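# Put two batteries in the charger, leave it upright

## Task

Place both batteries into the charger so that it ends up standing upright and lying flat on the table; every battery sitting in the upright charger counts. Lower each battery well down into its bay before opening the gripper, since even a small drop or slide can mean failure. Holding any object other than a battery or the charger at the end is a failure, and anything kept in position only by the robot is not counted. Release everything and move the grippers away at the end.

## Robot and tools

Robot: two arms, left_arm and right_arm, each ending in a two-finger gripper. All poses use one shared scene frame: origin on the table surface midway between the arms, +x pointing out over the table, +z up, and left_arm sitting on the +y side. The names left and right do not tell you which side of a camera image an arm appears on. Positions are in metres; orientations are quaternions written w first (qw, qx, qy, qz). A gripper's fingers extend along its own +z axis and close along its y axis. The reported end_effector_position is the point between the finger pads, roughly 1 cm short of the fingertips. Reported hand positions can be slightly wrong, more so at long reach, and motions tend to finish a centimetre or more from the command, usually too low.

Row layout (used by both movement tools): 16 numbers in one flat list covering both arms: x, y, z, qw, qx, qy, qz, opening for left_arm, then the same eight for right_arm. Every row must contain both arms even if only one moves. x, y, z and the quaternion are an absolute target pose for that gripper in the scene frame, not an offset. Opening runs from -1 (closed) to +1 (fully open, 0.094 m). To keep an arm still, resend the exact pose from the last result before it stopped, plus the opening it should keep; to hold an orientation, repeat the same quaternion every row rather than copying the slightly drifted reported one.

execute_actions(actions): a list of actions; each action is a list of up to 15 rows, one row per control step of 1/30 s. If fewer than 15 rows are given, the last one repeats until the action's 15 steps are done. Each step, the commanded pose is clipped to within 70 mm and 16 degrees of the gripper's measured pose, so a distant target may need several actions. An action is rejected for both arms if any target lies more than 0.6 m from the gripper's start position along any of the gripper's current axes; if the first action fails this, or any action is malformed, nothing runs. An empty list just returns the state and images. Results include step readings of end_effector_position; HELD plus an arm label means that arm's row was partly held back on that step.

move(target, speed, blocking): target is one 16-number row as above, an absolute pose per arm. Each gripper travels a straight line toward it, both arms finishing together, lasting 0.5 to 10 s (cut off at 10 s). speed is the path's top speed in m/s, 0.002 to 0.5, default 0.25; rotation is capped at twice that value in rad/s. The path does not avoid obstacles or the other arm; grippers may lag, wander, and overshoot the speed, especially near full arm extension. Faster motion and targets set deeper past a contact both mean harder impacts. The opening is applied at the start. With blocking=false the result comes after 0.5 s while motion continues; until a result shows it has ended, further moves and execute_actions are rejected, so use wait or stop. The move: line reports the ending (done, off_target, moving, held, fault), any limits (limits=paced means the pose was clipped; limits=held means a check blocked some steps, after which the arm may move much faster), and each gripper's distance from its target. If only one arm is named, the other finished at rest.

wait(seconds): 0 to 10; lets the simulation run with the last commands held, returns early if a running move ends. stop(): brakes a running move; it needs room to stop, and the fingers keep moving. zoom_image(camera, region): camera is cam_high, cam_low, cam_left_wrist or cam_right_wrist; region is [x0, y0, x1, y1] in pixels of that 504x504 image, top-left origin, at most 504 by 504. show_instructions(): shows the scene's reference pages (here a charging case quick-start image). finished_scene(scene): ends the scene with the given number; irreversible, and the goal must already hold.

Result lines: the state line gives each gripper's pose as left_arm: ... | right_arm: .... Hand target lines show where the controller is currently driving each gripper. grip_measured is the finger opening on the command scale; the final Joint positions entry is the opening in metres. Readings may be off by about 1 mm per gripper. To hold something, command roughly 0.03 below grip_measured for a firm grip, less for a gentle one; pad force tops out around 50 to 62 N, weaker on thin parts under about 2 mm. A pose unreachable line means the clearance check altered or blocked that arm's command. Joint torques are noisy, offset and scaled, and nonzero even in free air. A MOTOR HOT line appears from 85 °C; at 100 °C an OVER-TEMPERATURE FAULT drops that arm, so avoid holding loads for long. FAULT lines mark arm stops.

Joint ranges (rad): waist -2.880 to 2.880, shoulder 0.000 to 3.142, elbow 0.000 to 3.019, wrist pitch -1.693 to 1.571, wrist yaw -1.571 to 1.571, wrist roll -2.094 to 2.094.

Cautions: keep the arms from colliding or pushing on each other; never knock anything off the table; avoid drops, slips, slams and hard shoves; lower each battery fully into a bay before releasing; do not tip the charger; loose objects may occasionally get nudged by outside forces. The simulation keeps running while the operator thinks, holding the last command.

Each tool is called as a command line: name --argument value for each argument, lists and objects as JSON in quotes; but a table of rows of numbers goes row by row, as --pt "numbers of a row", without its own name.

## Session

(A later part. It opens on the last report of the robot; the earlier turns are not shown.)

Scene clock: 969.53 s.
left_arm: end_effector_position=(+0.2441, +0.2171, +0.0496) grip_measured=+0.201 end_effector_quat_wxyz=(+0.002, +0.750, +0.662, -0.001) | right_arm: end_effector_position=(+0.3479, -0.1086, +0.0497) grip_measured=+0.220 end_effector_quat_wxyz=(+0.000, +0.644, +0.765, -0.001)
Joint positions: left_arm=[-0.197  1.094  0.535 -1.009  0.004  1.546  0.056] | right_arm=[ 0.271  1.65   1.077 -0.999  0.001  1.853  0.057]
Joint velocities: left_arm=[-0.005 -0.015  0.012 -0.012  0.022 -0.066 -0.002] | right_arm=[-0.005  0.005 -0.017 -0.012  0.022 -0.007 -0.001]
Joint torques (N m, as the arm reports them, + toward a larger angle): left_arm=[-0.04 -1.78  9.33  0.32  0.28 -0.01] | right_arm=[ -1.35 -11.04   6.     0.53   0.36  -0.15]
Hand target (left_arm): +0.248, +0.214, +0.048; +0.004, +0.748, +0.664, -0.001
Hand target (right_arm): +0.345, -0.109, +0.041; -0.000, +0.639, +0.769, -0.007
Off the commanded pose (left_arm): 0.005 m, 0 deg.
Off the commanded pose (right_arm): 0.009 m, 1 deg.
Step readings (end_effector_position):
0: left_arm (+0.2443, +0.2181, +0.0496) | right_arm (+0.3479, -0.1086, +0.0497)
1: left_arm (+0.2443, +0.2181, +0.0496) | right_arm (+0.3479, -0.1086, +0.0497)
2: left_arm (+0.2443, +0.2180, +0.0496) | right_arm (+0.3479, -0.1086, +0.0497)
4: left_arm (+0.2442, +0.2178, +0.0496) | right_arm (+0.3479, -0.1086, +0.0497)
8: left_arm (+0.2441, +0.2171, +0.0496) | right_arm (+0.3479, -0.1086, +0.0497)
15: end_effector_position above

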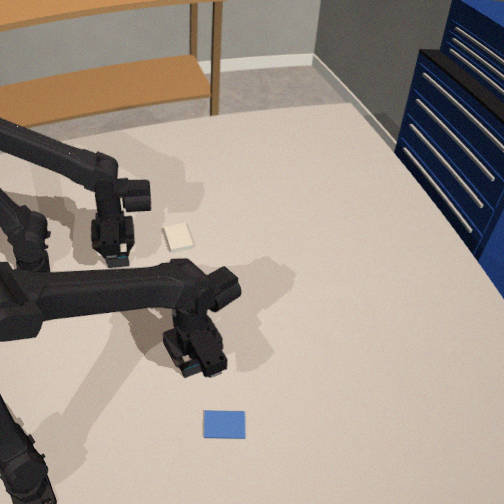

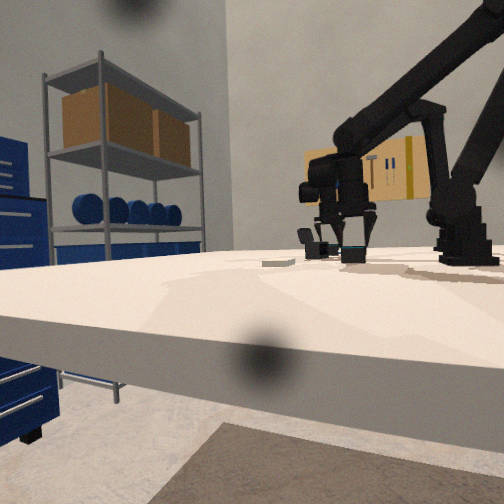

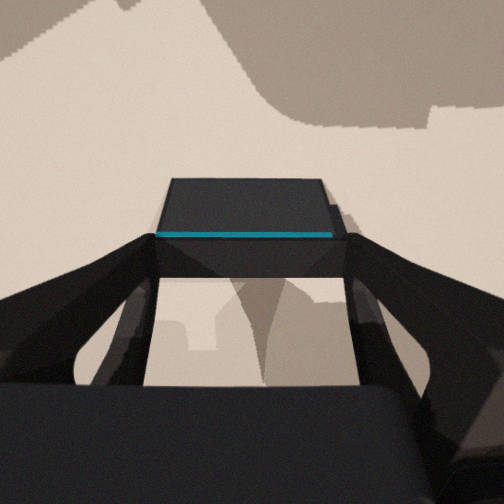

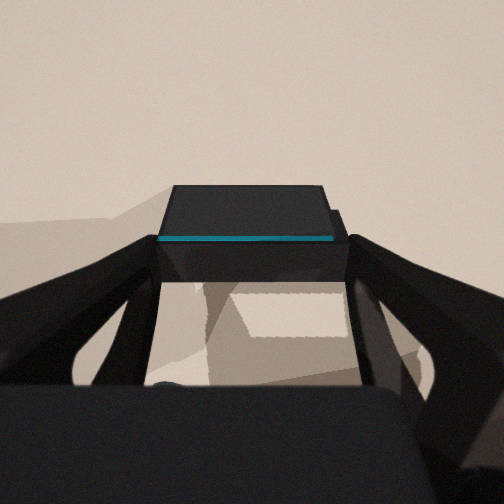

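execute_actions --actions '[[[0.24772,0.21379,0.04823,0.00428,0.748,0.6637,0.00032,0.165,0.34557,-0.1094,0.04149,-0.00027,0.6392,0.769,-0.00665,0.185],[0.24789,0.21377,0.04893,0.00542,0.748,0.6637,0.00127,0.165,0.34567,-0.10935,0.04236,0.00014,0.6392,0.769,-0.00576,0.185],[0.24816,0.21372,0.05008,0.0073,0.748,0.6637,0.00283,0.165,0.34584,-0.10927,0.0438,0.00081,0.6392,0.769,-0.00428,0.185],[0.24856,0.21366,0.05168,0.00992,0.748,0.6637,0.00502,0.165,0.34609,-0.10915,0.0458,0.00174,0.6392,0.769,-0.00222,0.185],[0.24905,0.21359,0.05372,0.01325,0.748,0.6637,0.00779,0.165,0.34639,-0.109,0.04831,0.00291,0.6392,0.769,0.00036,0.185],[0.24966,0.2135,0.05617,0.01726,0.748,0.6637,0.01113,0.165,0.34676,-0.10882,0.05132,0.00431,0.6392,0.769,0.00345,0.185],[0.25035,0.21339,0.05903,0.02191,0.748,0.6637,0.01502,0.165,0.34719,-0.10862,0.05479,0.00593,0.6392,0.769,0.00702,0.185],[0.25047,0.21338,0.06227,0.02272,0.748,0.6637,0.01569,0.165,0.34766,-0.10838,0.05867,0.00773,0.6392,0.769,0.01101,0.185],[0.25047,0.21338,0.06587,0.02271,0.747,0.6648,0.0157,0.165,0.34817,-0.10814,0.06291,0.00973,0.6381,0.7699,0.01536,0.185],[0.25047,0.21338,0.06979,0.02278,0.7442,0.6679,0.0156,0.165,0.34873,-0.10786,0.06747,0.01194,0.6347,0.7727,0.01999,0.185],[0.25047,0.21338,0.07401,0.02289,0.7395,0.6732,0.01544,0.165,0.34893,-0.10777,0.07228,0.01287,0.6291,0.7774,0.02157,0.185],[0.25047,0.21338,0.0785,0.02304,0.7328,0.6805,0.01522,0.165,0.34893,-0.10777,0.07728,0.01309,0.6211,0.7837,0.02144,0.185],[0.25047,0.21338,0.08322,0.02323,0.7241,0.6897,0.01492,0.165,0.34893,-0.10777,0.08241,0.01337,0.6107,0.7918,0.02127,0.185],[0.25047,0.21338,0.08814,0.02346,0.7132,0.7009,0.01456,0.165,0.34893,-0.10777,0.0876,0.01371,0.5979,0.8016,0.02105,0.185],[0.25047,0.21338,0.09321,0.0237,0.7012,0.7129,0.01416,0.165,0.34893,-0.10777,0.0928,0.01408,0.5838,0.8119,0.0208,0.185]],[[0.25047,0.21338,0.09841,0.02394,0.6891,0.7247,0.01376,0.165,0.34893,-0.10777,0.09793,0.01444,0.5695,0.822,0.02056,0.185],[0.25047,0.21338,0.10368,0.02417,0.6767,0.7363,0.01335,0.165,0.34893,-0.10777,0.10293,0.0148,0.555,0.8319,0.0203,0.185],[0.25047,0.21338,0.109,0.02439,0.6641,0.7477,0.01294,0.165,0.34893,-0.10777,0.10773,0.01515,0.5403,0.8415,0.02004,0.185],[0.25049,0.21338,0.11432,0.02461,0.6513,0.7588,0.01252,0.165,0.34893,-0.10775,0.11229,0.0155,0.5255,0.8508,0.01977,0.185],[0.25066,0.21335,0.11959,0.02482,0.6383,0.7698,0.0121,0.165,0.34896,-0.1076,0.11653,0.01584,0.5105,0.8599,0.0195,0.185],[0.2511,0.21329,0.12479,0.02502,0.6252,0.7805,0.01168,0.165,0.34904,-0.10722,0.12041,0.01617,0.4953,0.8687,0.01923,0.185],[0.2519,0.21318,0.12986,0.02521,0.6118,0.791,0.01125,0.165,0.34918,-0.10652,0.12388,0.01648,0.48,0.8773,0.01896,0.185],[0.25316,0.213,0.13478,0.0254,0.5983,0.8012,0.01082,0.165,0.3494,-0.10543,0.12689,0.01677,0.4646,0.8855,0.0187,0.185],[0.25494,0.21276,0.1395,0.02558,0.5847,0.8113,0.01039,0.165,0.34971,-0.10388,0.1294,0.01705,0.449,0.8935,0.01845,0.185],[0.25729,0.21243,0.14399,0.02575,0.5708,0.8211,0.00995,0.165,0.35012,-0.10183,0.1314,0.0173,0.4332,0.9013,0.01821,0.185],[0.26024,0.21202,0.14821,0.02592,0.5568,0.8306,0.00951,0.165,0.35064,-0.09926,0.13284,0.01753,0.4174,0.9087,0.01799,0.185],[0.26381,0.21152,0.15213,0.02608,0.5426,0.84,0.00907,0.165,0.35126,-0.09614,0.13371,0.01775,0.4014,0.9159,0.01777,0.185],[0.26801,0.21093,0.15573,0.02623,0.5283,0.8491,0.00863,0.165,0.352,-0.09248,0.134,0.01795,0.3853,0.9228,0.01757,0.185],[0.27284,0.21026,0.15897,0.02637,0.5138,0.8579,0.00818,0.165,0.35284,-0.08828,0.134,0.01813,0.369,0.9294,0.01739,0.185],[0.27826,0.2095,0.16183,0.0265,0.4992,0.8665,0.00774,0.165,0.35379,-0.08355,0.134,0.01829,0.3527,0.9357,0.01721,0.185]],[[0.28425,0.20867,0.16428,0.02663,0.4844,0.8748,0.00728,0.165,0.35484,-0.07833,0.134,0.01844,0.3362,0.9418,0.01705,0.185],[0.29077,0.20776,0.16632,0.02675,0.4695,0.8829,0.00683,0.165,0.35598,-0.07264,0.134,0.01858,0.3197,0.9475,0.01691,0.185],[0.29778,0.20678,0.16792,0.02686,0.4545,0.8908,0.00638,0.165,0.3572,-0.06654,0.134,0.01871,0.303,0.953,0.01676,0.185],[0.30521,0.20575,0.16907,0.02697,0.4393,0.8983,0.00592,0.165,0.3585,-0.06006,0.134,0.01883,0.2862,0.9582,0.01663,0.185],[0.31301,0.20466,0.16977,0.02706,0.424,0.9057,0.00546,0.165,0.35986,-0.05326,0.134,0.01894,0.2694,0.963,0.0165,0.185],[0.32111,0.20353,0.17,0.02715,0.4086,0.9127,0.005,0.165,0.36128,-0.0462,0.134,0.01905,0.2525,0.9676,0.01638,0.185],[0.32944,0.20237,0.17,0.02723,0.393,0.9195,0.00454,0.165,0.36274,-0.03894,0.134,0.01915,0.2355,0.9719,0.01625,0.185],[0.33793,0.20118,0.17,0.02731,0.3774,0.9261,0.00408,0.165,0.36422,-0.03155,0.134,0.01926,0.2184,0.9759,0.01613,0.185],[0.34649,0.19999,0.17,0.02737,0.3616,0.9323,0.00361,0.165,0.36572,-0.02409,0.134,0.01937,0.2013,0.9795,0.016,0.185],[0.35504,0.1988,0.17,0.02743,0.3457,0.9383,0.00315,0.165,0.36721,-0.01662,0.134,0.01948,0.1841,0.9829,0.01587,0.185],[0.36353,0.19761,0.17,0.02748,0.3298,0.9441,0.00268,0.165,0.36869,-0.00923,0.134,0.01957,0.1682,0.9858,0.01575,0.185],[0.37186,0.19645,0.17,0.02752,0.3137,0.9495,0.00222,0.165,0.37015,-0.00197,0.134,0.01962,0.1552,0.9879,0.01569,0.185],[0.37996,0.19532,0.17,0.02755,0.2975,0.9547,0.00175,0.165,0.37157,0.00509,0.134,0.01963,0.1451,0.9894,0.01568,0.185],[0.38776,0.19423,0.17,0.02758,0.2813,0.9596,0.00128,0.165,0.37293,0.01189,0.134,0.0196,0.1379,0.9904,0.01571,0.185],[0.39519,0.1932,0.17,0.0276,0.265,0.9643,0.00081,0.165,0.37423,0.01837,0.134,0.01954,0.1336,0.991,0.01579,0.185]],[[0.4022,0.19222,0.17,0.02761,0.2486,0.9686,0.00035,0.165,0.37545,0.02447,0.134,0.01944,0.1321,0.9912,0.01591,0.185],[0.40872,0.19131,0.17,0.02761,0.2321,0.9727,-0.00012,0.165,0.37659,0.03016,0.134,0.01933,0.1321,0.9912,0.01604,0.185],[0.41471,0.19048,0.17,0.0276,0.2156,0.9765,-0.00059,0.165,0.37764,0.03538,0.134,0.01923,0.1321,0.9912,0.01617,0.185],[0.42013,0.18972,0.17,0.02759,0.199,0.98,-0.00106,0.165,0.37859,0.04011,0.134,0.01913,0.1321,0.9912,0.01628,0.185],[0.42496,0.18905,0.17,0.02757,0.1823,0.9832,-0.00153,0.165,0.37943,0.04431,0.134,0.01906,0.1321,0.9912,0.01637,0.185],[0.42916,0.18846,0.17,0.02754,0.1671,0.9859,-0.00196,0.165,0.38017,0.04797,0.134,0.01899,0.1321,0.9912,0.01645,0.185],[0.43273,0.18796,0.17,0.02751,0.1545,0.988,-0.00231,0.165,0.38079,0.05109,0.134,0.01893,0.1321,0.9912,0.01652,0.185],[0.43568,0.18755,0.17,0.02749,0.1447,0.9895,-0.00258,0.165,0.38131,0.05366,0.134,0.01888,0.1321,0.9912,0.01657,0.185],[0.43803,0.18722,0.17,0.02747,0.1377,0.9905,-0.00277,0.165,0.38172,0.05571,0.134,0.01884,0.1321,0.9912,0.01662,0.185],[0.43981,0.18697,0.17,0.02746,0.1335,0.991,-0.00289,0.165,0.38203,0.05726,0.134,0.01881,0.1321,0.9912,0.01665,0.185],[0.44107,0.1868,0.17,0.02746,0.1321,0.9912,-0.0029,0.165,0.38225,0.05835,0.134,0.01879,0.1321,0.9912,0.01667,0.185],[0.44187,0.18669,0.17,0.02746,0.1321,0.9912,-0.0029,0.165,0.38239,0.05905,0.134,0.01877,0.1321,0.9912,0.0167,0.185],[0.44231,0.18663,0.17,0.02746,0.1321,0.9912,-0.0029,0.165,0.38247,0.05943,0.134,0.01877,0.1321,0.9912,0.0167,0.185],[0.44248,0.1866,0.17,0.02746,0.1321,0.9912,-0.0029,0.165,0.3825,0.05958,0.134,0.01877,0.1321,0.9912,0.0167,0.185],[0.4425,0.1866,0.17,0.02746,0.1321,0.9912,-0.0029,0.165,0.3825,0.0596,0.134,0.01877,0.1321,0.9912,0.0167,0.185]]]'

Scene clock: 1091.53 s.
left_arm: end_effector_position=(+0.4209, +0.1893, +0.1550) grip_measured=+0.201 end_effector_quat_wxyz=(+0.005, +0.158, +0.987, -0.005) | right_arm: end_effector_position=(+0.3696, +0.0453, +0.1204) grip_measured=+0.220 end_effector_quat_wxyz=(+0.008, +0.133, +0.991, +0.004)
Joint positions: left_arm=[-0.197  1.452  1.149 -1.258  0.01   0.169  0.056] | right_arm=[ 0.512  1.803  1.492 -1.243  0.007  0.962  0.057]
Joint velocities: left_arm=[ 0.005  0.005  0.027 -0.007  0.007 -0.3    0.   ] | right_arm=[-0.005 -0.005  0.002 -0.012  0.022  0.037  0.   ]
Joint torques (N m, as the arm reports them, + toward a larger angle): left_arm=[ 0.49 -7.94 15.36  0.02 -0.04 -0.01] | right_arm=[ -1.48 -14.09  11.3   -0.17   0.04  -0.02]
Hand target (left_arm): +0.441, +0.186, +0.171; +0.028, +0.133, +0.991, -0.004
Hand target (right_arm): +0.382, +0.059, +0.135; +0.018, +0.132, +0.991, +0.017
Off the commanded pose (left_arm): 0.026 m, 4 deg.
Off the commanded pose (right_arm): 0.024 m, 2 deg.
Step readings (end_effector_position; steps 1 to 15: 1st action; 16 to 30: 2nd action; 31 to 45: 3rd action; 46 to 60: 4th action):
0: left_arm (+0.2441, +0.2171, +0.0496) | right_arm (+0.3479, -0.1086, +0.0497)
1: left_arm (+0.2441, +0.2171, +0.0496) | right_arm (+0.3479, -0.1086, +0.0497)
2: left_arm (+0.2441, +0.2171, +0.0496) | right_arm (+0.3479, -0.1086, +0.0497)
4: left_arm (+0.2441, +0.2170, +0.0496) | right_arm (+0.3479, -0.1086, +0.0497)
8: left_arm (+0.2446, +0.2169, +0.0510) | right_arm (+0.3480, -0.1086, +0.0503)
15: left_arm (+0.2344, +0.2181, +0.0633) | right_arm (+0.3468, -0.1095, +0.0711)
16: left_arm (+0.2319, +0.2183, +0.0657) | right_arm (+0.3449, -0.1105, +0.0756)
17: left_arm (+0.2300, +0.2182, +0.0686) | right_arm (+0.3427, -0.1118, +0.0800)
19: left_arm (+0.2284, +0.2179, +0.0764) | right_arm (+0.3381, -0.1143, +0.0875)
23: left_arm (+0.2326, +0.2167, +0.0983) | right_arm (+0.3309, -0.1183, +0.0987)
30: left_arm (+0.2519, +0.2137, +0.1368) | right_arm (+0.3350, -0.1063, +0.1158)
31: left_arm (+0.2564, +0.2130, +0.1416) | right_arm (+0.3360, -0.1021, +0.1185)
32: left_arm (+0.2618, +0.2122, +0.1459) | right_arm (+0.3372, -0.0973, +0.1208)
34: left_arm (+0.2747, +0.2103, +0.1526) | right_arm (+0.3402, -0.0861, +0.1244)
38: left_arm (+0.3013, +0.2063, +0.1570) | right_arm (+0.3469, -0.0589, +0.1260)
45: left_arm (+0.3541, +0.1983, +0.1541) | right_arm (+0.3565, -0.0085, +0.1197)
46: left_arm (+0.3619, +0.1972, +0.1541) | right_arm (+0.3579, -0.0018, +0.1192)
47: left_arm (+0.3697, +0.1960, +0.1541) | right_arm (+0.3593, +0.0046, +0.1187)
49: left_arm (+0.3841, +0.1938, +0.1546) | right_arm (+0.3618, +0.0167, +0.1182)
53: left_arm (+0.4060, +0.1906, +0.1550) | right_arm (+0.3660, +0.0349, +0.1187)
60: end_effector_position above

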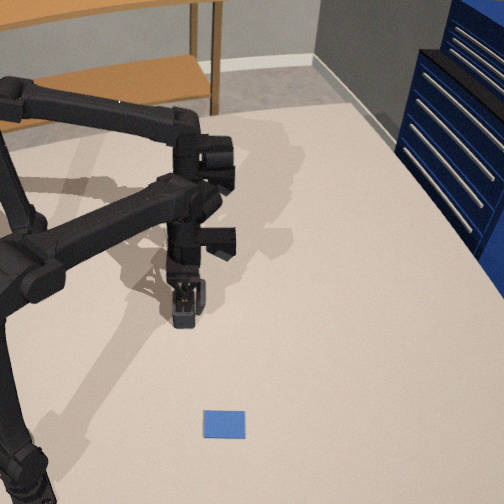

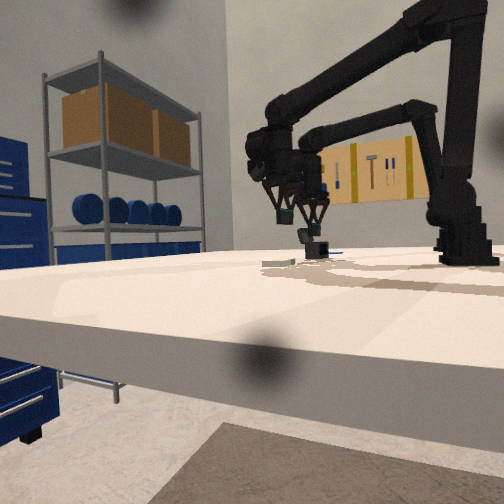

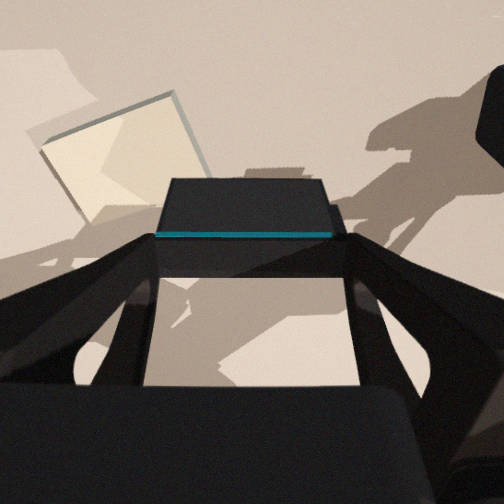

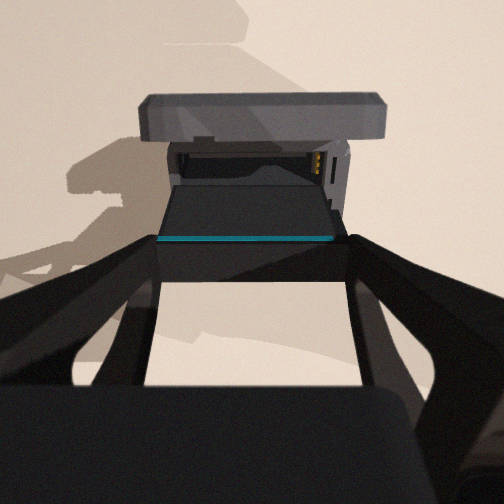

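execute_actions --actions '[]'

zoom_image --camera "cam_right_wrist" --region '[130, 90, 390, 260]'

Scene clock: 1093.07 s.
left_arm: end_effector_position=(+0.4210, +0.1894, +0.1550) grip_measured=+0.201 end_effector_quat_wxyz=(+0.005, +0.140, +0.990, -0.005) | right_arm: end_effector_position=(+0.3694, +0.0452, +0.1207) grip_measured=+0.220 end_effector_quat_wxyz=(+0.008, +0.133, +0.991, +0.003)
Joint positions: left_arm=[-0.197  1.452  1.15  -1.258  0.01   0.131  0.056] | right_arm=[ 0.512  1.803  1.492 -1.245  0.007  0.962  0.057]
Joint velocities: left_arm=[-0.005 -0.005 -0.002 -0.012 -0.022  0.007  0.   ] | right_arm=[-0.015  0.005  0.017 -0.007  0.022  0.007 -0.001]
Joint torques (N m, as the arm reports them, + toward a larger angle): left_arm=[ 0.54 -7.53 15.43  0.02 -0.05 -0.04] | right_arm=[ -1.26 -14.16  11.39  -0.16   0.04  -0.02]
Hand target (left_arm): +0.441, +0.186, +0.171; +0.028, +0.133, +0.991, -0.004
Hand target (right_arm): +0.382, +0.059, +0.135; +0.018, +0.132, +0.991, +0.017
Off the commanded pose (left_arm): 0.026 m, 3 deg.
Off the commanded pose (right_arm): 0.024 m, 2 deg.

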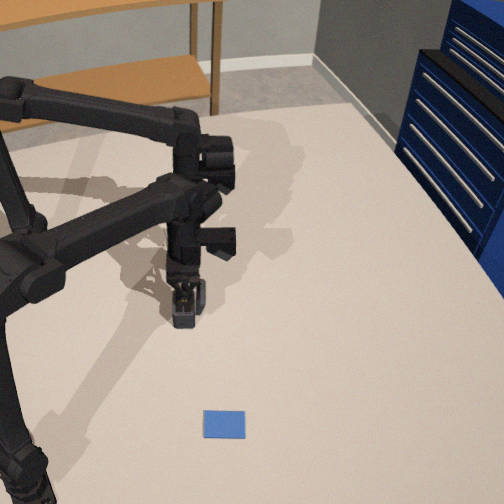

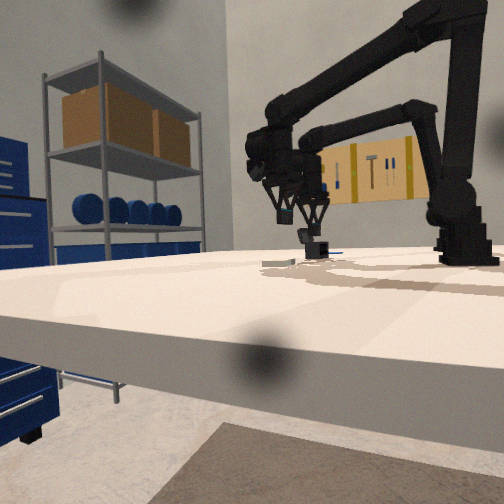

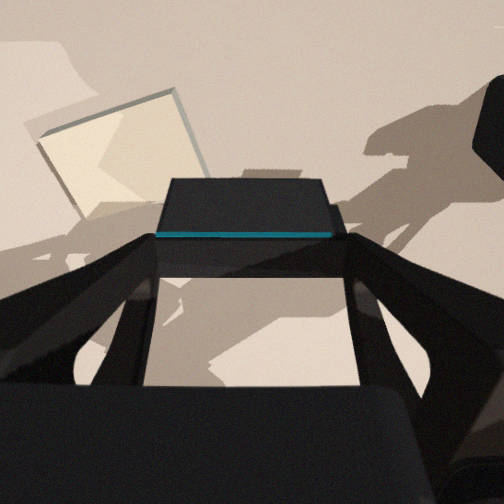

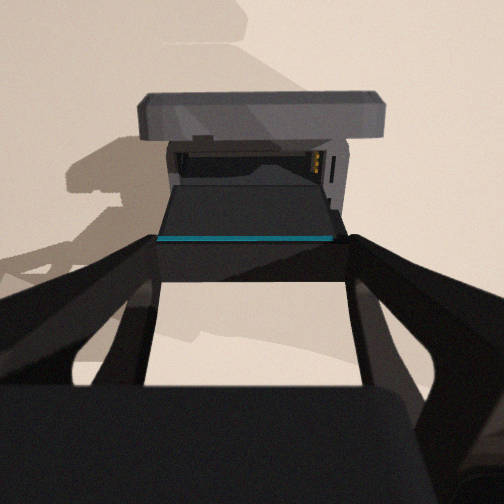

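Region (130, 90, 390, 260) of cam_right_wrist's 504x504 image, scaled by 1.938, with more detail than that image has; it fills the top 330 rows of this view, and the rest is white.

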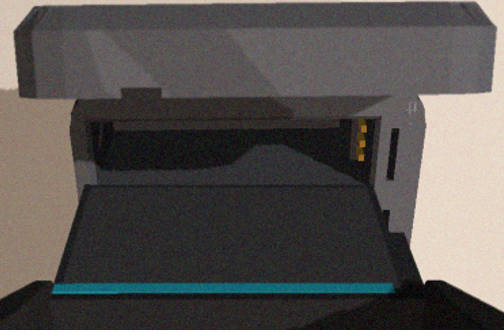

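zoom_image --camera "cam_right_wrist" --region '[155, 130, 255, 210]'

zoom_image --camera "cam_right_wrist" --region '[265, 130, 365, 230]'

Region (155, 130, 255, 210) of cam_right_wrist's 504x504 image, scaled by 5.040, with more detail than that image has; it fills the top 403 rows of this view, and the rest is white.

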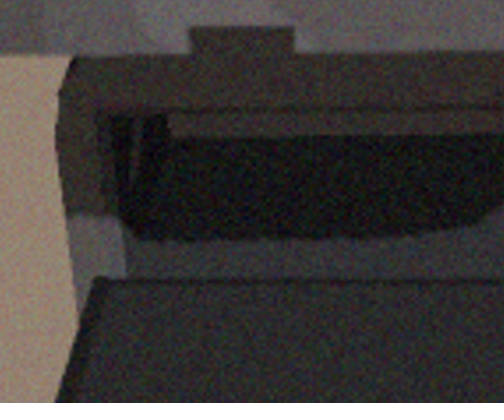

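Region (265, 130, 365, 230) of cam_right_wrist's 504x504 image, scaled by 5.040, with more detail than that image has.

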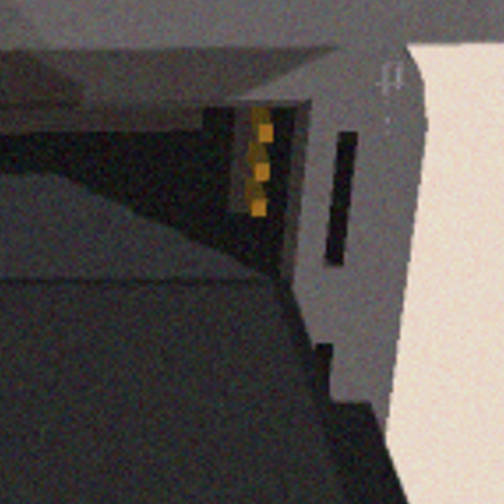

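execute_actions --actions '[[[0.44099,0.18682,0.16825,0.02517,0.1321,0.9912,-0.00258,0.165,0.38207,0.05848,0.13127,0.01739,0.1312,0.9913,0.01519,0.185],[0.43948,0.18703,0.1665,0.02288,0.1321,0.9912,-0.00225,0.165,0.38163,0.05736,0.12853,0.016,0.1303,0.9914,0.01369,0.185],[0.43798,0.18725,0.16475,0.0206,0.1321,0.9912,-0.00193,0.165,0.3812,0.05624,0.1258,0.01462,0.1294,0.9916,0.01218,0.185],[0.43647,0.18747,0.163,0.01831,0.1321,0.9912,-0.0016,0.165,0.38077,0.05512,0.12307,0.01323,0.1285,0.9917,0.01067,0.185],[0.43496,0.18768,0.16125,0.01602,0.1321,0.9912,-0.00128,0.165,0.38033,0.054,0.12033,0.01185,0.1276,0.9918,0.00917,0.185],[0.43345,0.1879,0.1595,0.01373,0.1321,0.9912,-0.00095,0.165,0.3799,0.05288,0.1176,0.01046,0.1267,0.9919,0.00766,0.185],[0.43194,0.18812,0.15775,0.01144,0.1321,0.9912,-0.00063,0.165,0.37947,0.05176,0.11487,0.00908,0.1257,0.992,0.00615,0.185],[0.43043,0.18833,0.156,0.00915,0.1321,0.9912,-0.0003,0.165,0.37903,0.05064,0.11213,0.00769,0.1248,0.9921,0.00465,0.185],[0.42893,0.18855,0.15425,0.00687,0.1321,0.9912,0.00003,0.165,0.3786,0.04952,0.1094,0.00631,0.1239,0.9923,0.00314,0.185],[0.42742,0.18877,0.1525,0.00458,0.1321,0.9912,0.00035,0.165,0.37817,0.0484,0.10667,0.00492,0.123,0.9924,0.00163,0.185],[0.42591,0.18898,0.15075,0.00229,0.1321,0.9912,0.00068,0.165,0.37773,0.04728,0.10393,0.00354,0.1221,0.9925,0.00013,0.185],[0.4244,0.1892,0.149,0.0,0.1321,0.9912,0.001,0.165,0.3773,0.04616,0.1012,0.00215,0.1212,0.9926,-0.00138,0.185]]]'

Scene clock: 1180.43 s.
left_arm: end_effector_position=(+0.4213, +0.1908, +0.1530) grip_measured=+0.201 end_effector_quat_wxyz=(+0.003, +0.137, +0.991, -0.001) | right_arm: end_effector_position=(+0.3712, +0.0463, +0.1071) grip_measured=+0.220 end_effector_quat_wxyz=(+0.002, +0.125, +0.992, -0.003)
Joint positions: left_arm=[-0.197  1.457  1.15  -1.258  0.001  0.127  0.056] | right_arm=[ 0.512  1.829  1.492 -1.235  0.007  0.945  0.057]
Joint velocities: left_arm=[ 0.005 -0.005 -0.007 -0.012 -0.066 -0.022 -0.   ] | right_arm=[-0.015  0.073  0.002  0.017 -0.007 -0.081 -0.001]
Joint torques (N m, as the arm reports them, + toward a larger angle): left_arm=[ 0.41 -7.51 10.59  0.1  -0.06 -0.02] | right_arm=[ -1.63 -14.47   7.76   0.65   0.11  -0.14]
Hand target (left_arm): +0.424, +0.189, +0.149; -0.000, +0.132, +0.991, +0.001
Hand target (right_arm): +0.377, +0.046, +0.101; +0.002, +0.121, +0.993, -0.002
Off the commanded pose (left_arm): 0.005 m, 1 deg.
Off the commanded pose (right_arm): 0.009 m, 0 deg.
Step readings (end_effector_position):
0: left_arm (+0.4210, +0.1894, +0.1550) | right_arm (+0.3694, +0.0452, +0.1207)
1: left_arm (+0.4210, +0.1896, +0.1550) | right_arm (+0.3694, +0.0452, +0.1207)
2: left_arm (+0.4211, +0.1898, +0.1550) | right_arm (+0.3694, +0.0452, +0.1207)
4: left_arm (+0.4211, +0.1900, +0.1550) | right_arm (+0.3694, +0.0451, +0.1203)
8: left_arm (+0.4212, +0.1903, +0.1547) | right_arm (+0.3694, +0.0451, +0.1173)
15: end_effector_position above

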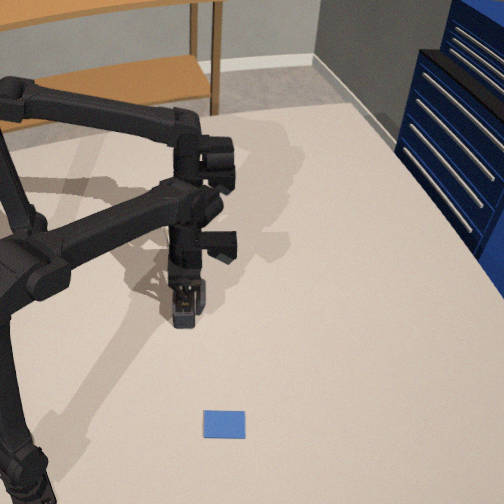

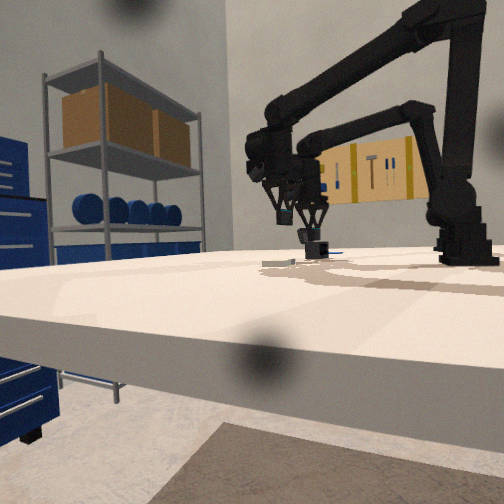

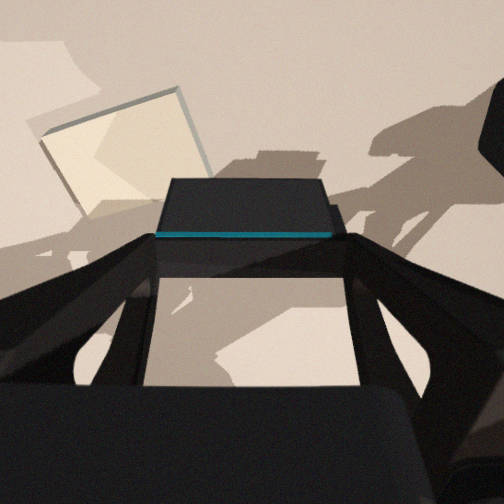

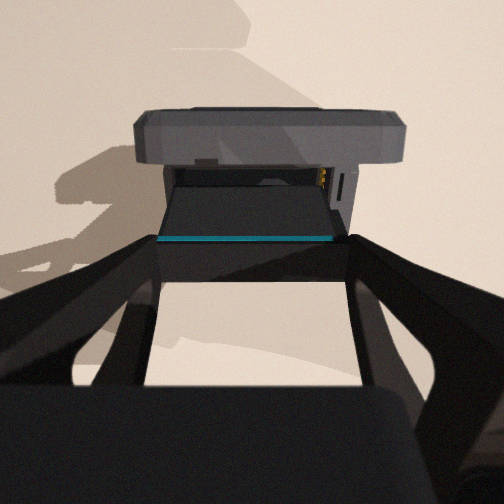

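execute_actions --actions '[]'

zoom_image --camera "cam_right_wrist" --region '[155, 145, 255, 215]'

zoom_image --camera "cam_right_wrist" --region '[270, 145, 370, 235]'

Scene clock: 1182.97 s.
left_arm: end_effector_position=(+0.4213, +0.1908, +0.1529) grip_measured=+0.201 end_effector_quat_wxyz=(+0.003, +0.137, +0.991, -0.001) | right_arm: end_effector_position=(+0.3715, +0.0461, +0.1049) grip_measured=+0.220 end_effector_quat_wxyz=(+0.001, +0.123, +0.992, -0.004)
Joint positions: left_arm=[-0.197  1.458  1.15  -1.258  0.001  0.126  0.056] | right_arm=[ 0.511  1.834  1.492 -1.234  0.007  0.94   0.057]
Joint velocities: left_arm=[-0.005 -0.015 -0.007  0.007  0.007  0.022 -0.   ] | right_arm=[-0.005 -0.005 -0.002 -0.022 -0.007  0.022  0.001]
Joint torques (N m, as the arm reports them, + toward a larger angle): left_arm=[ 0.36 -7.43 10.62  0.09 -0.06 -0.04] | right_arm=[ -2.09 -14.64   7.77   0.62   0.11  -0.15]
Hand target (left_arm): +0.424, +0.189, +0.149; +0.000, +0.132, +0.991, +0.001
Hand target (right_arm): +0.377, +0.046, +0.102; +0.002, +0.121, +0.993, -0.001
Off the commanded pose (left_arm): 0.005 m, 1 deg.
Off the commanded pose (right_arm): 0.007 m, 0 deg.

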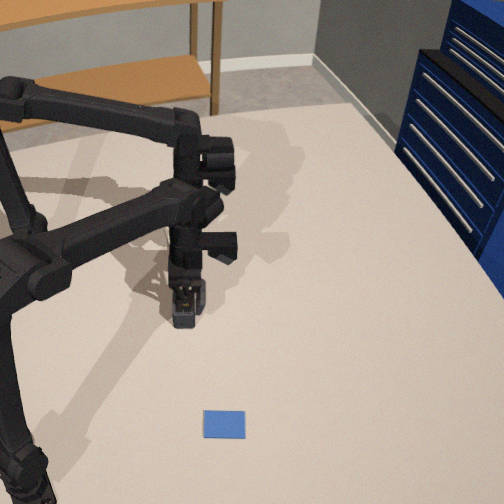

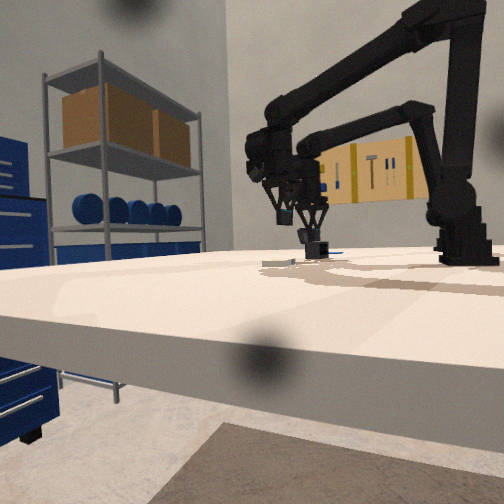

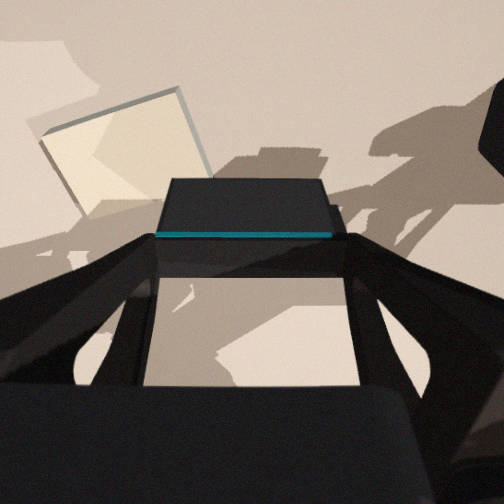

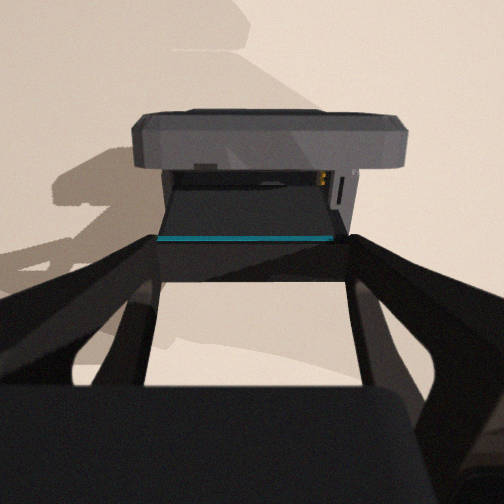

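Region (155, 145, 255, 215) of cam_right_wrist's 504x504 image, scaled by 5.040, with more detail than that image has; it fills the top 353 rows of this view, and the rest is white.

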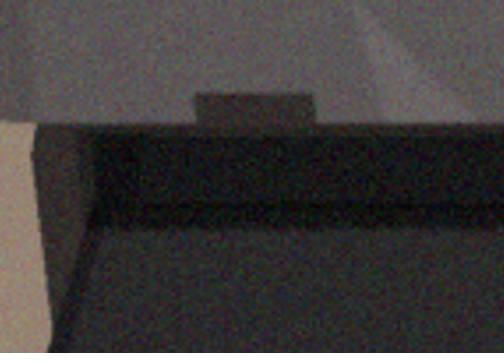

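Region (270, 145, 370, 235) of cam_right_wrist's 504x504 image, scaled by 5.040, with more detail than that image has; it fills the top 454 rows of this view, and the rest is white.

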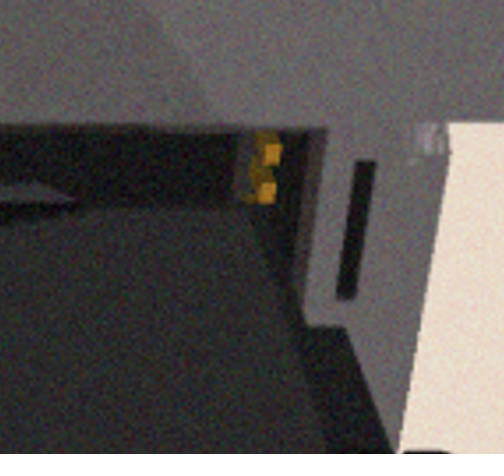

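zoom_image --camera "cam_right_wrist" --region '[305, 165, 355, 220]'

zoom_image --camera "cam_right_wrist" --region '[155, 160, 205, 215]'

Region (305, 165, 355, 220) of cam_right_wrist's 504x504 image, scaled by 9.164, with more detail than that image has; it fills the left 458 columns of this view, and the rest is white.

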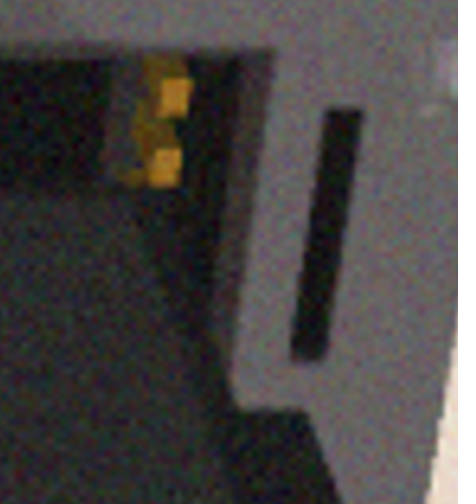

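Region (155, 160, 205, 215) of cam_right_wrist's 504x504 image, scaled by 9.164, with more detail than that image has; it fills the left 458 columns of this view, and the rest is white.

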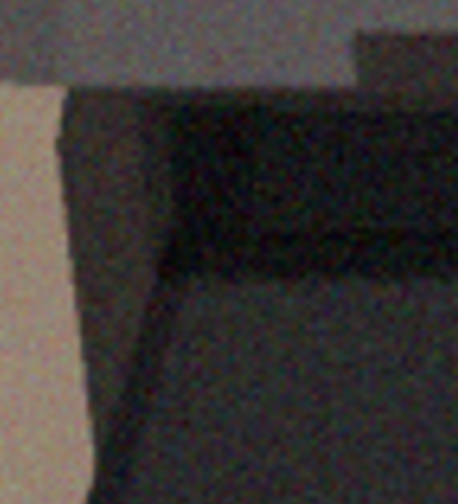

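execute_actions --actions '[[[0.4244,0.1892,0.149,0.0,0.1321,0.9912,0.001,0.165,0.37717,0.04589,0.10051,0.00171,0.1212,0.9926,-0.00183,0.185],[0.4244,0.1892,0.149,0.0,0.1321,0.9912,0.001,0.165,0.37704,0.04561,0.09982,0.00128,0.1212,0.9926,-0.00228,0.185],[0.4244,0.1892,0.149,0.0,0.1321,0.9912,0.001,0.165,0.3769,0.04534,0.09913,0.00084,0.1212,0.9926,-0.00272,0.185],[0.4244,0.1892,0.149,0.0,0.1321,0.9912,0.001,0.165,0.37677,0.04507,0.09843,0.00041,0.1212,0.9926,-0.00317,0.185],[0.4244,0.1892,0.149,0.0,0.1321,0.9912,0.001,0.165,0.37664,0.04479,0.09774,-0.00003,0.1212,0.9926,-0.00362,0.185],[0.4244,0.1892,0.149,0.0,0.1321,0.9912,0.001,0.165,0.37651,0.04452,0.09705,-0.00047,0.1212,0.9926,-0.00407,0.185],[0.4244,0.1892,0.149,0.0,0.1321,0.9912,0.001,0.165,0.37637,0.04425,0.09636,-0.0009,0.1212,0.9926,-0.00452,0.185],[0.4244,0.1892,0.149,0.0,0.1321,0.9912,0.001,0.165,0.37624,0.04397,0.09567,-0.00134,0.1212,0.9926,-0.00496,0.185],[0.4244,0.1892,0.149,0.0,0.1321,0.9912,0.001,0.165,0.37611,0.0437,0.09498,-0.00177,0.1212,0.9926,-0.00541,0.185],[0.4244,0.1892,0.149,0.0,0.1321,0.9912,0.001,0.165,0.37598,0.04343,0.09428,-0.00221,0.1212,0.9926,-0.00586,0.185],[0.4244,0.1892,0.149,0.0,0.1321,0.9912,0.001,0.165,0.37584,0.04315,0.09359,-0.00264,0.1212,0.9926,-0.00631,0.185],[0.4244,0.1892,0.149,0.0,0.1321,0.9912,0.001,0.165,0.37571,0.04288,0.0929,-0.00308,0.1212,0.9926,-0.00676,0.185]]]'

Scene clock: 1235.80 s.
left_arm: end_effector_position=(+0.4213, +0.1908, +0.1529) grip_measured=+0.201 end_effector_quat_wxyz=(+0.003, +0.137, +0.991, -0.001) | right_arm: end_effector_position=(+0.3732, +0.0456, +0.1041) grip_measured=+0.220 end_effector_quat_wxyz=(+0.002, +0.123, +0.992, -0.003)
Joint positions: left_arm=[-0.197  1.458  1.15  -1.258  0.001  0.126  0.056] | right_arm=[ 0.508  1.835  1.492 -1.23   0.007  0.938  0.057]
Joint velocities: left_arm=[-0.024 -0.005 -0.017  0.007 -0.022  0.022 -0.   ] | right_arm=[-0.015 -0.005 -0.007  0.007 -0.125 -0.037 -0.001]
Joint torques (N m, as the arm reports them, + toward a larger angle): left_arm=[ 0.4  -7.37 10.59  0.11 -0.06 -0.03] | right_arm=[ -1.58 -14.25   7.06   0.65   0.1   -0.12]
Hand target (left_arm): +0.424, +0.189, +0.149; -0.000, +0.132, +0.991, +0.001
Hand target (right_arm): +0.375, +0.043, +0.093; -0.003, +0.121, +0.993, -0.007
Off the commanded pose (left_arm): 0.005 m, 1 deg.
Off the commanded pose (right_arm): 0.012 m, 1 deg.
Step readings (end_effector_position):
0: left_arm (+0.4213, +0.1908, +0.1529) | right_arm (+0.3715, +0.0461, +0.1049)
1: left_arm (+0.4213, +0.1908, +0.1529) | right_arm (+0.3715, +0.0461, +0.1049)
2: left_arm (+0.4213, +0.1908, +0.1529) | right_arm (+0.3715, +0.0461, +0.1049)
4: left_arm (+0.4213, +0.1908, +0.1529) | right_arm (+0.3716, +0.0461, +0.1049)
8: left_arm (+0.4213, +0.1908, +0.1529) | right_arm (+0.3722, +0.0461, +0.1049)
15: end_effector_position above

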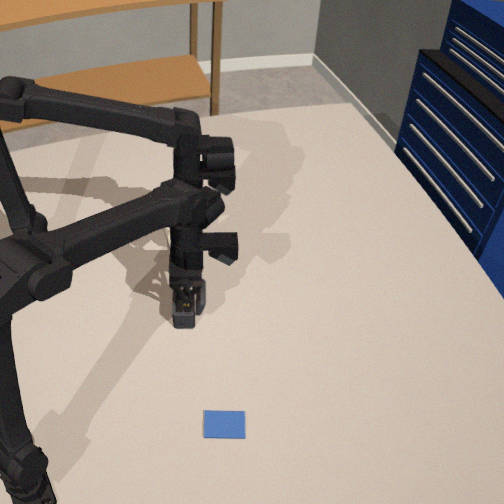

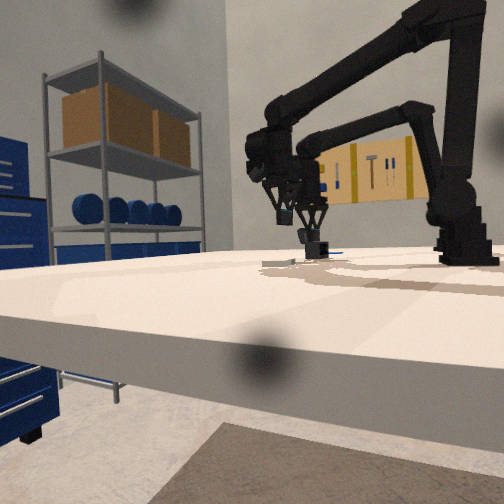

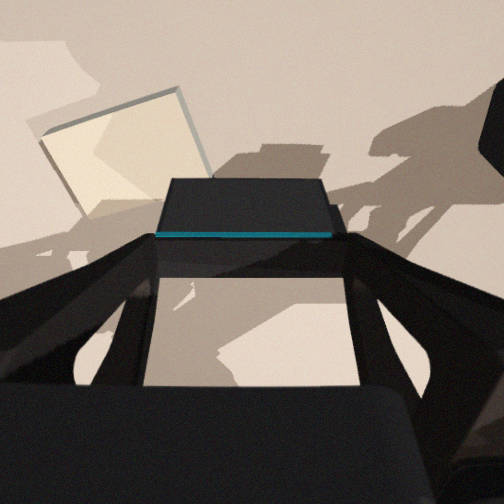

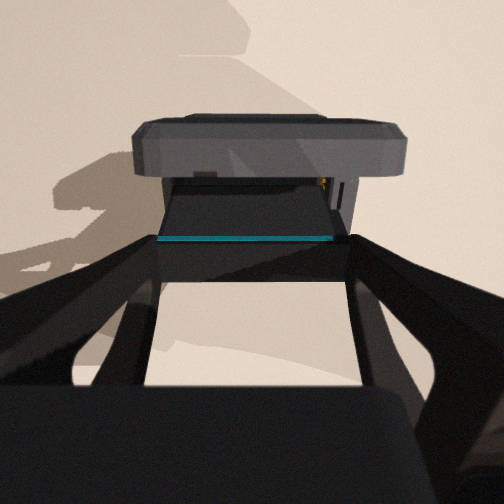

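execute_actions --actions '[]'

zoom_image --camera "cam_right_wrist" --region '[305, 165, 355, 220]'

zoom_image --camera "cam_right_wrist" --region '[155, 160, 205, 215]'

Scene clock: 1237.50 s.
left_arm: end_effector_position=(+0.4213, +0.1908, +0.1529) grip_measured=+0.201 end_effector_quat_wxyz=(+0.003, +0.137, +0.991, -0.001) | right_arm: end_effector_position=(+0.3733, +0.0455, +0.1033) grip_measured=+0.220 end_effector_quat_wxyz=(+0.002, +0.123, +0.992, -0.003)
Joint positions: left_arm=[-0.197  1.458  1.15  -1.258  0.001  0.126  0.056] | right_arm=[ 0.508  1.837  1.492 -1.229  0.007  0.938  0.057]
Joint velocities: left_arm=[-0.015  0.005 -0.007  0.002  0.007  0.022  0.001] | right_arm=[-0.005 -0.015  0.012  0.022 -0.037 -0.037  0.   ]
Joint torques (N m, as the arm reports them, + toward a larger angle): left_arm=[ 0.33 -7.36 10.61  0.1  -0.06 -0.04] | right_arm=[ -2.06 -14.3    7.05   0.61   0.1   -0.15]
Hand target (left_arm): +0.424, +0.189, +0.149; -0.000, +0.132, +0.991, +0.001
Hand target (right_arm): +0.376, +0.043, +0.093; -0.003, +0.121, +0.993, -0.007
Off the commanded pose (left_arm): 0.005 m, 1 deg.
Off the commanded pose (right_arm): 0.011 m, 1 deg.

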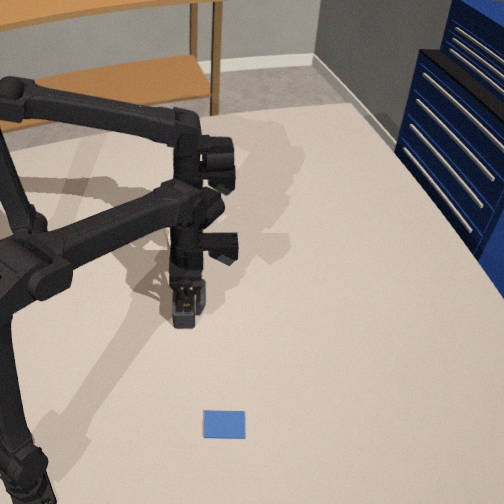

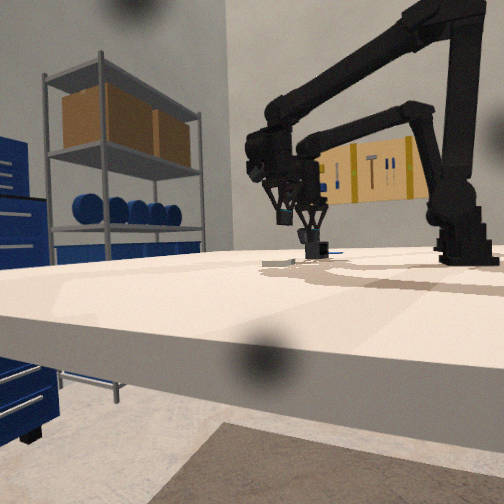

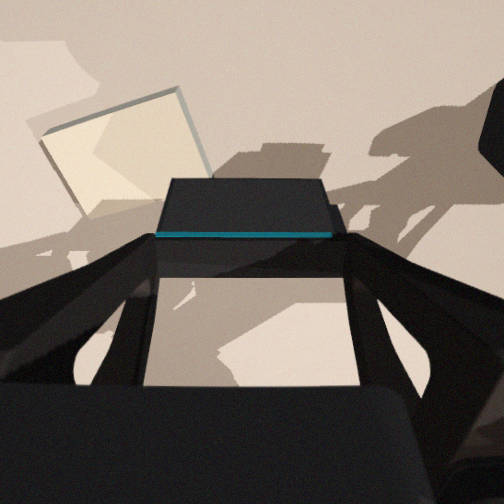

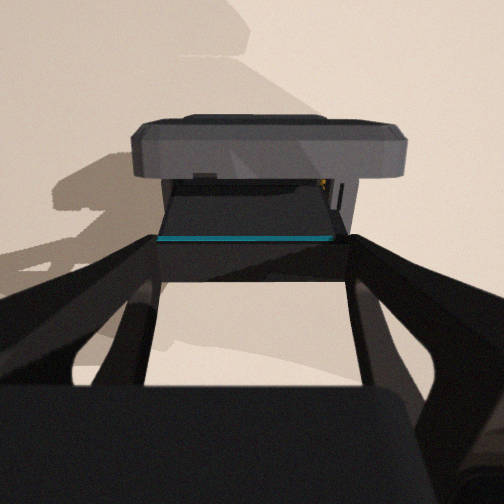

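Region (305, 165, 355, 220) of cam_right_wrist's 504x504 image, scaled by 9.164, with more detail than that image has; it fills the left 458 columns of this view, and the rest is white.

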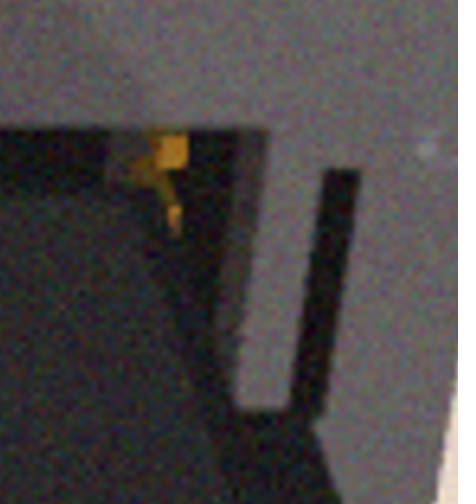

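Region (155, 160, 205, 215) of cam_right_wrist's 504x504 image, scaled by 9.164, with more detail than that image has; it fills the left 458 columns of this view, and the rest is white.

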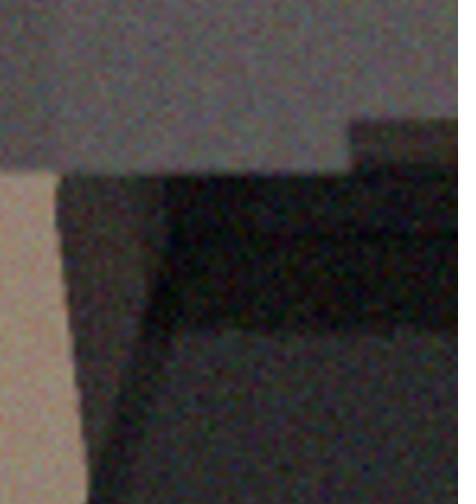

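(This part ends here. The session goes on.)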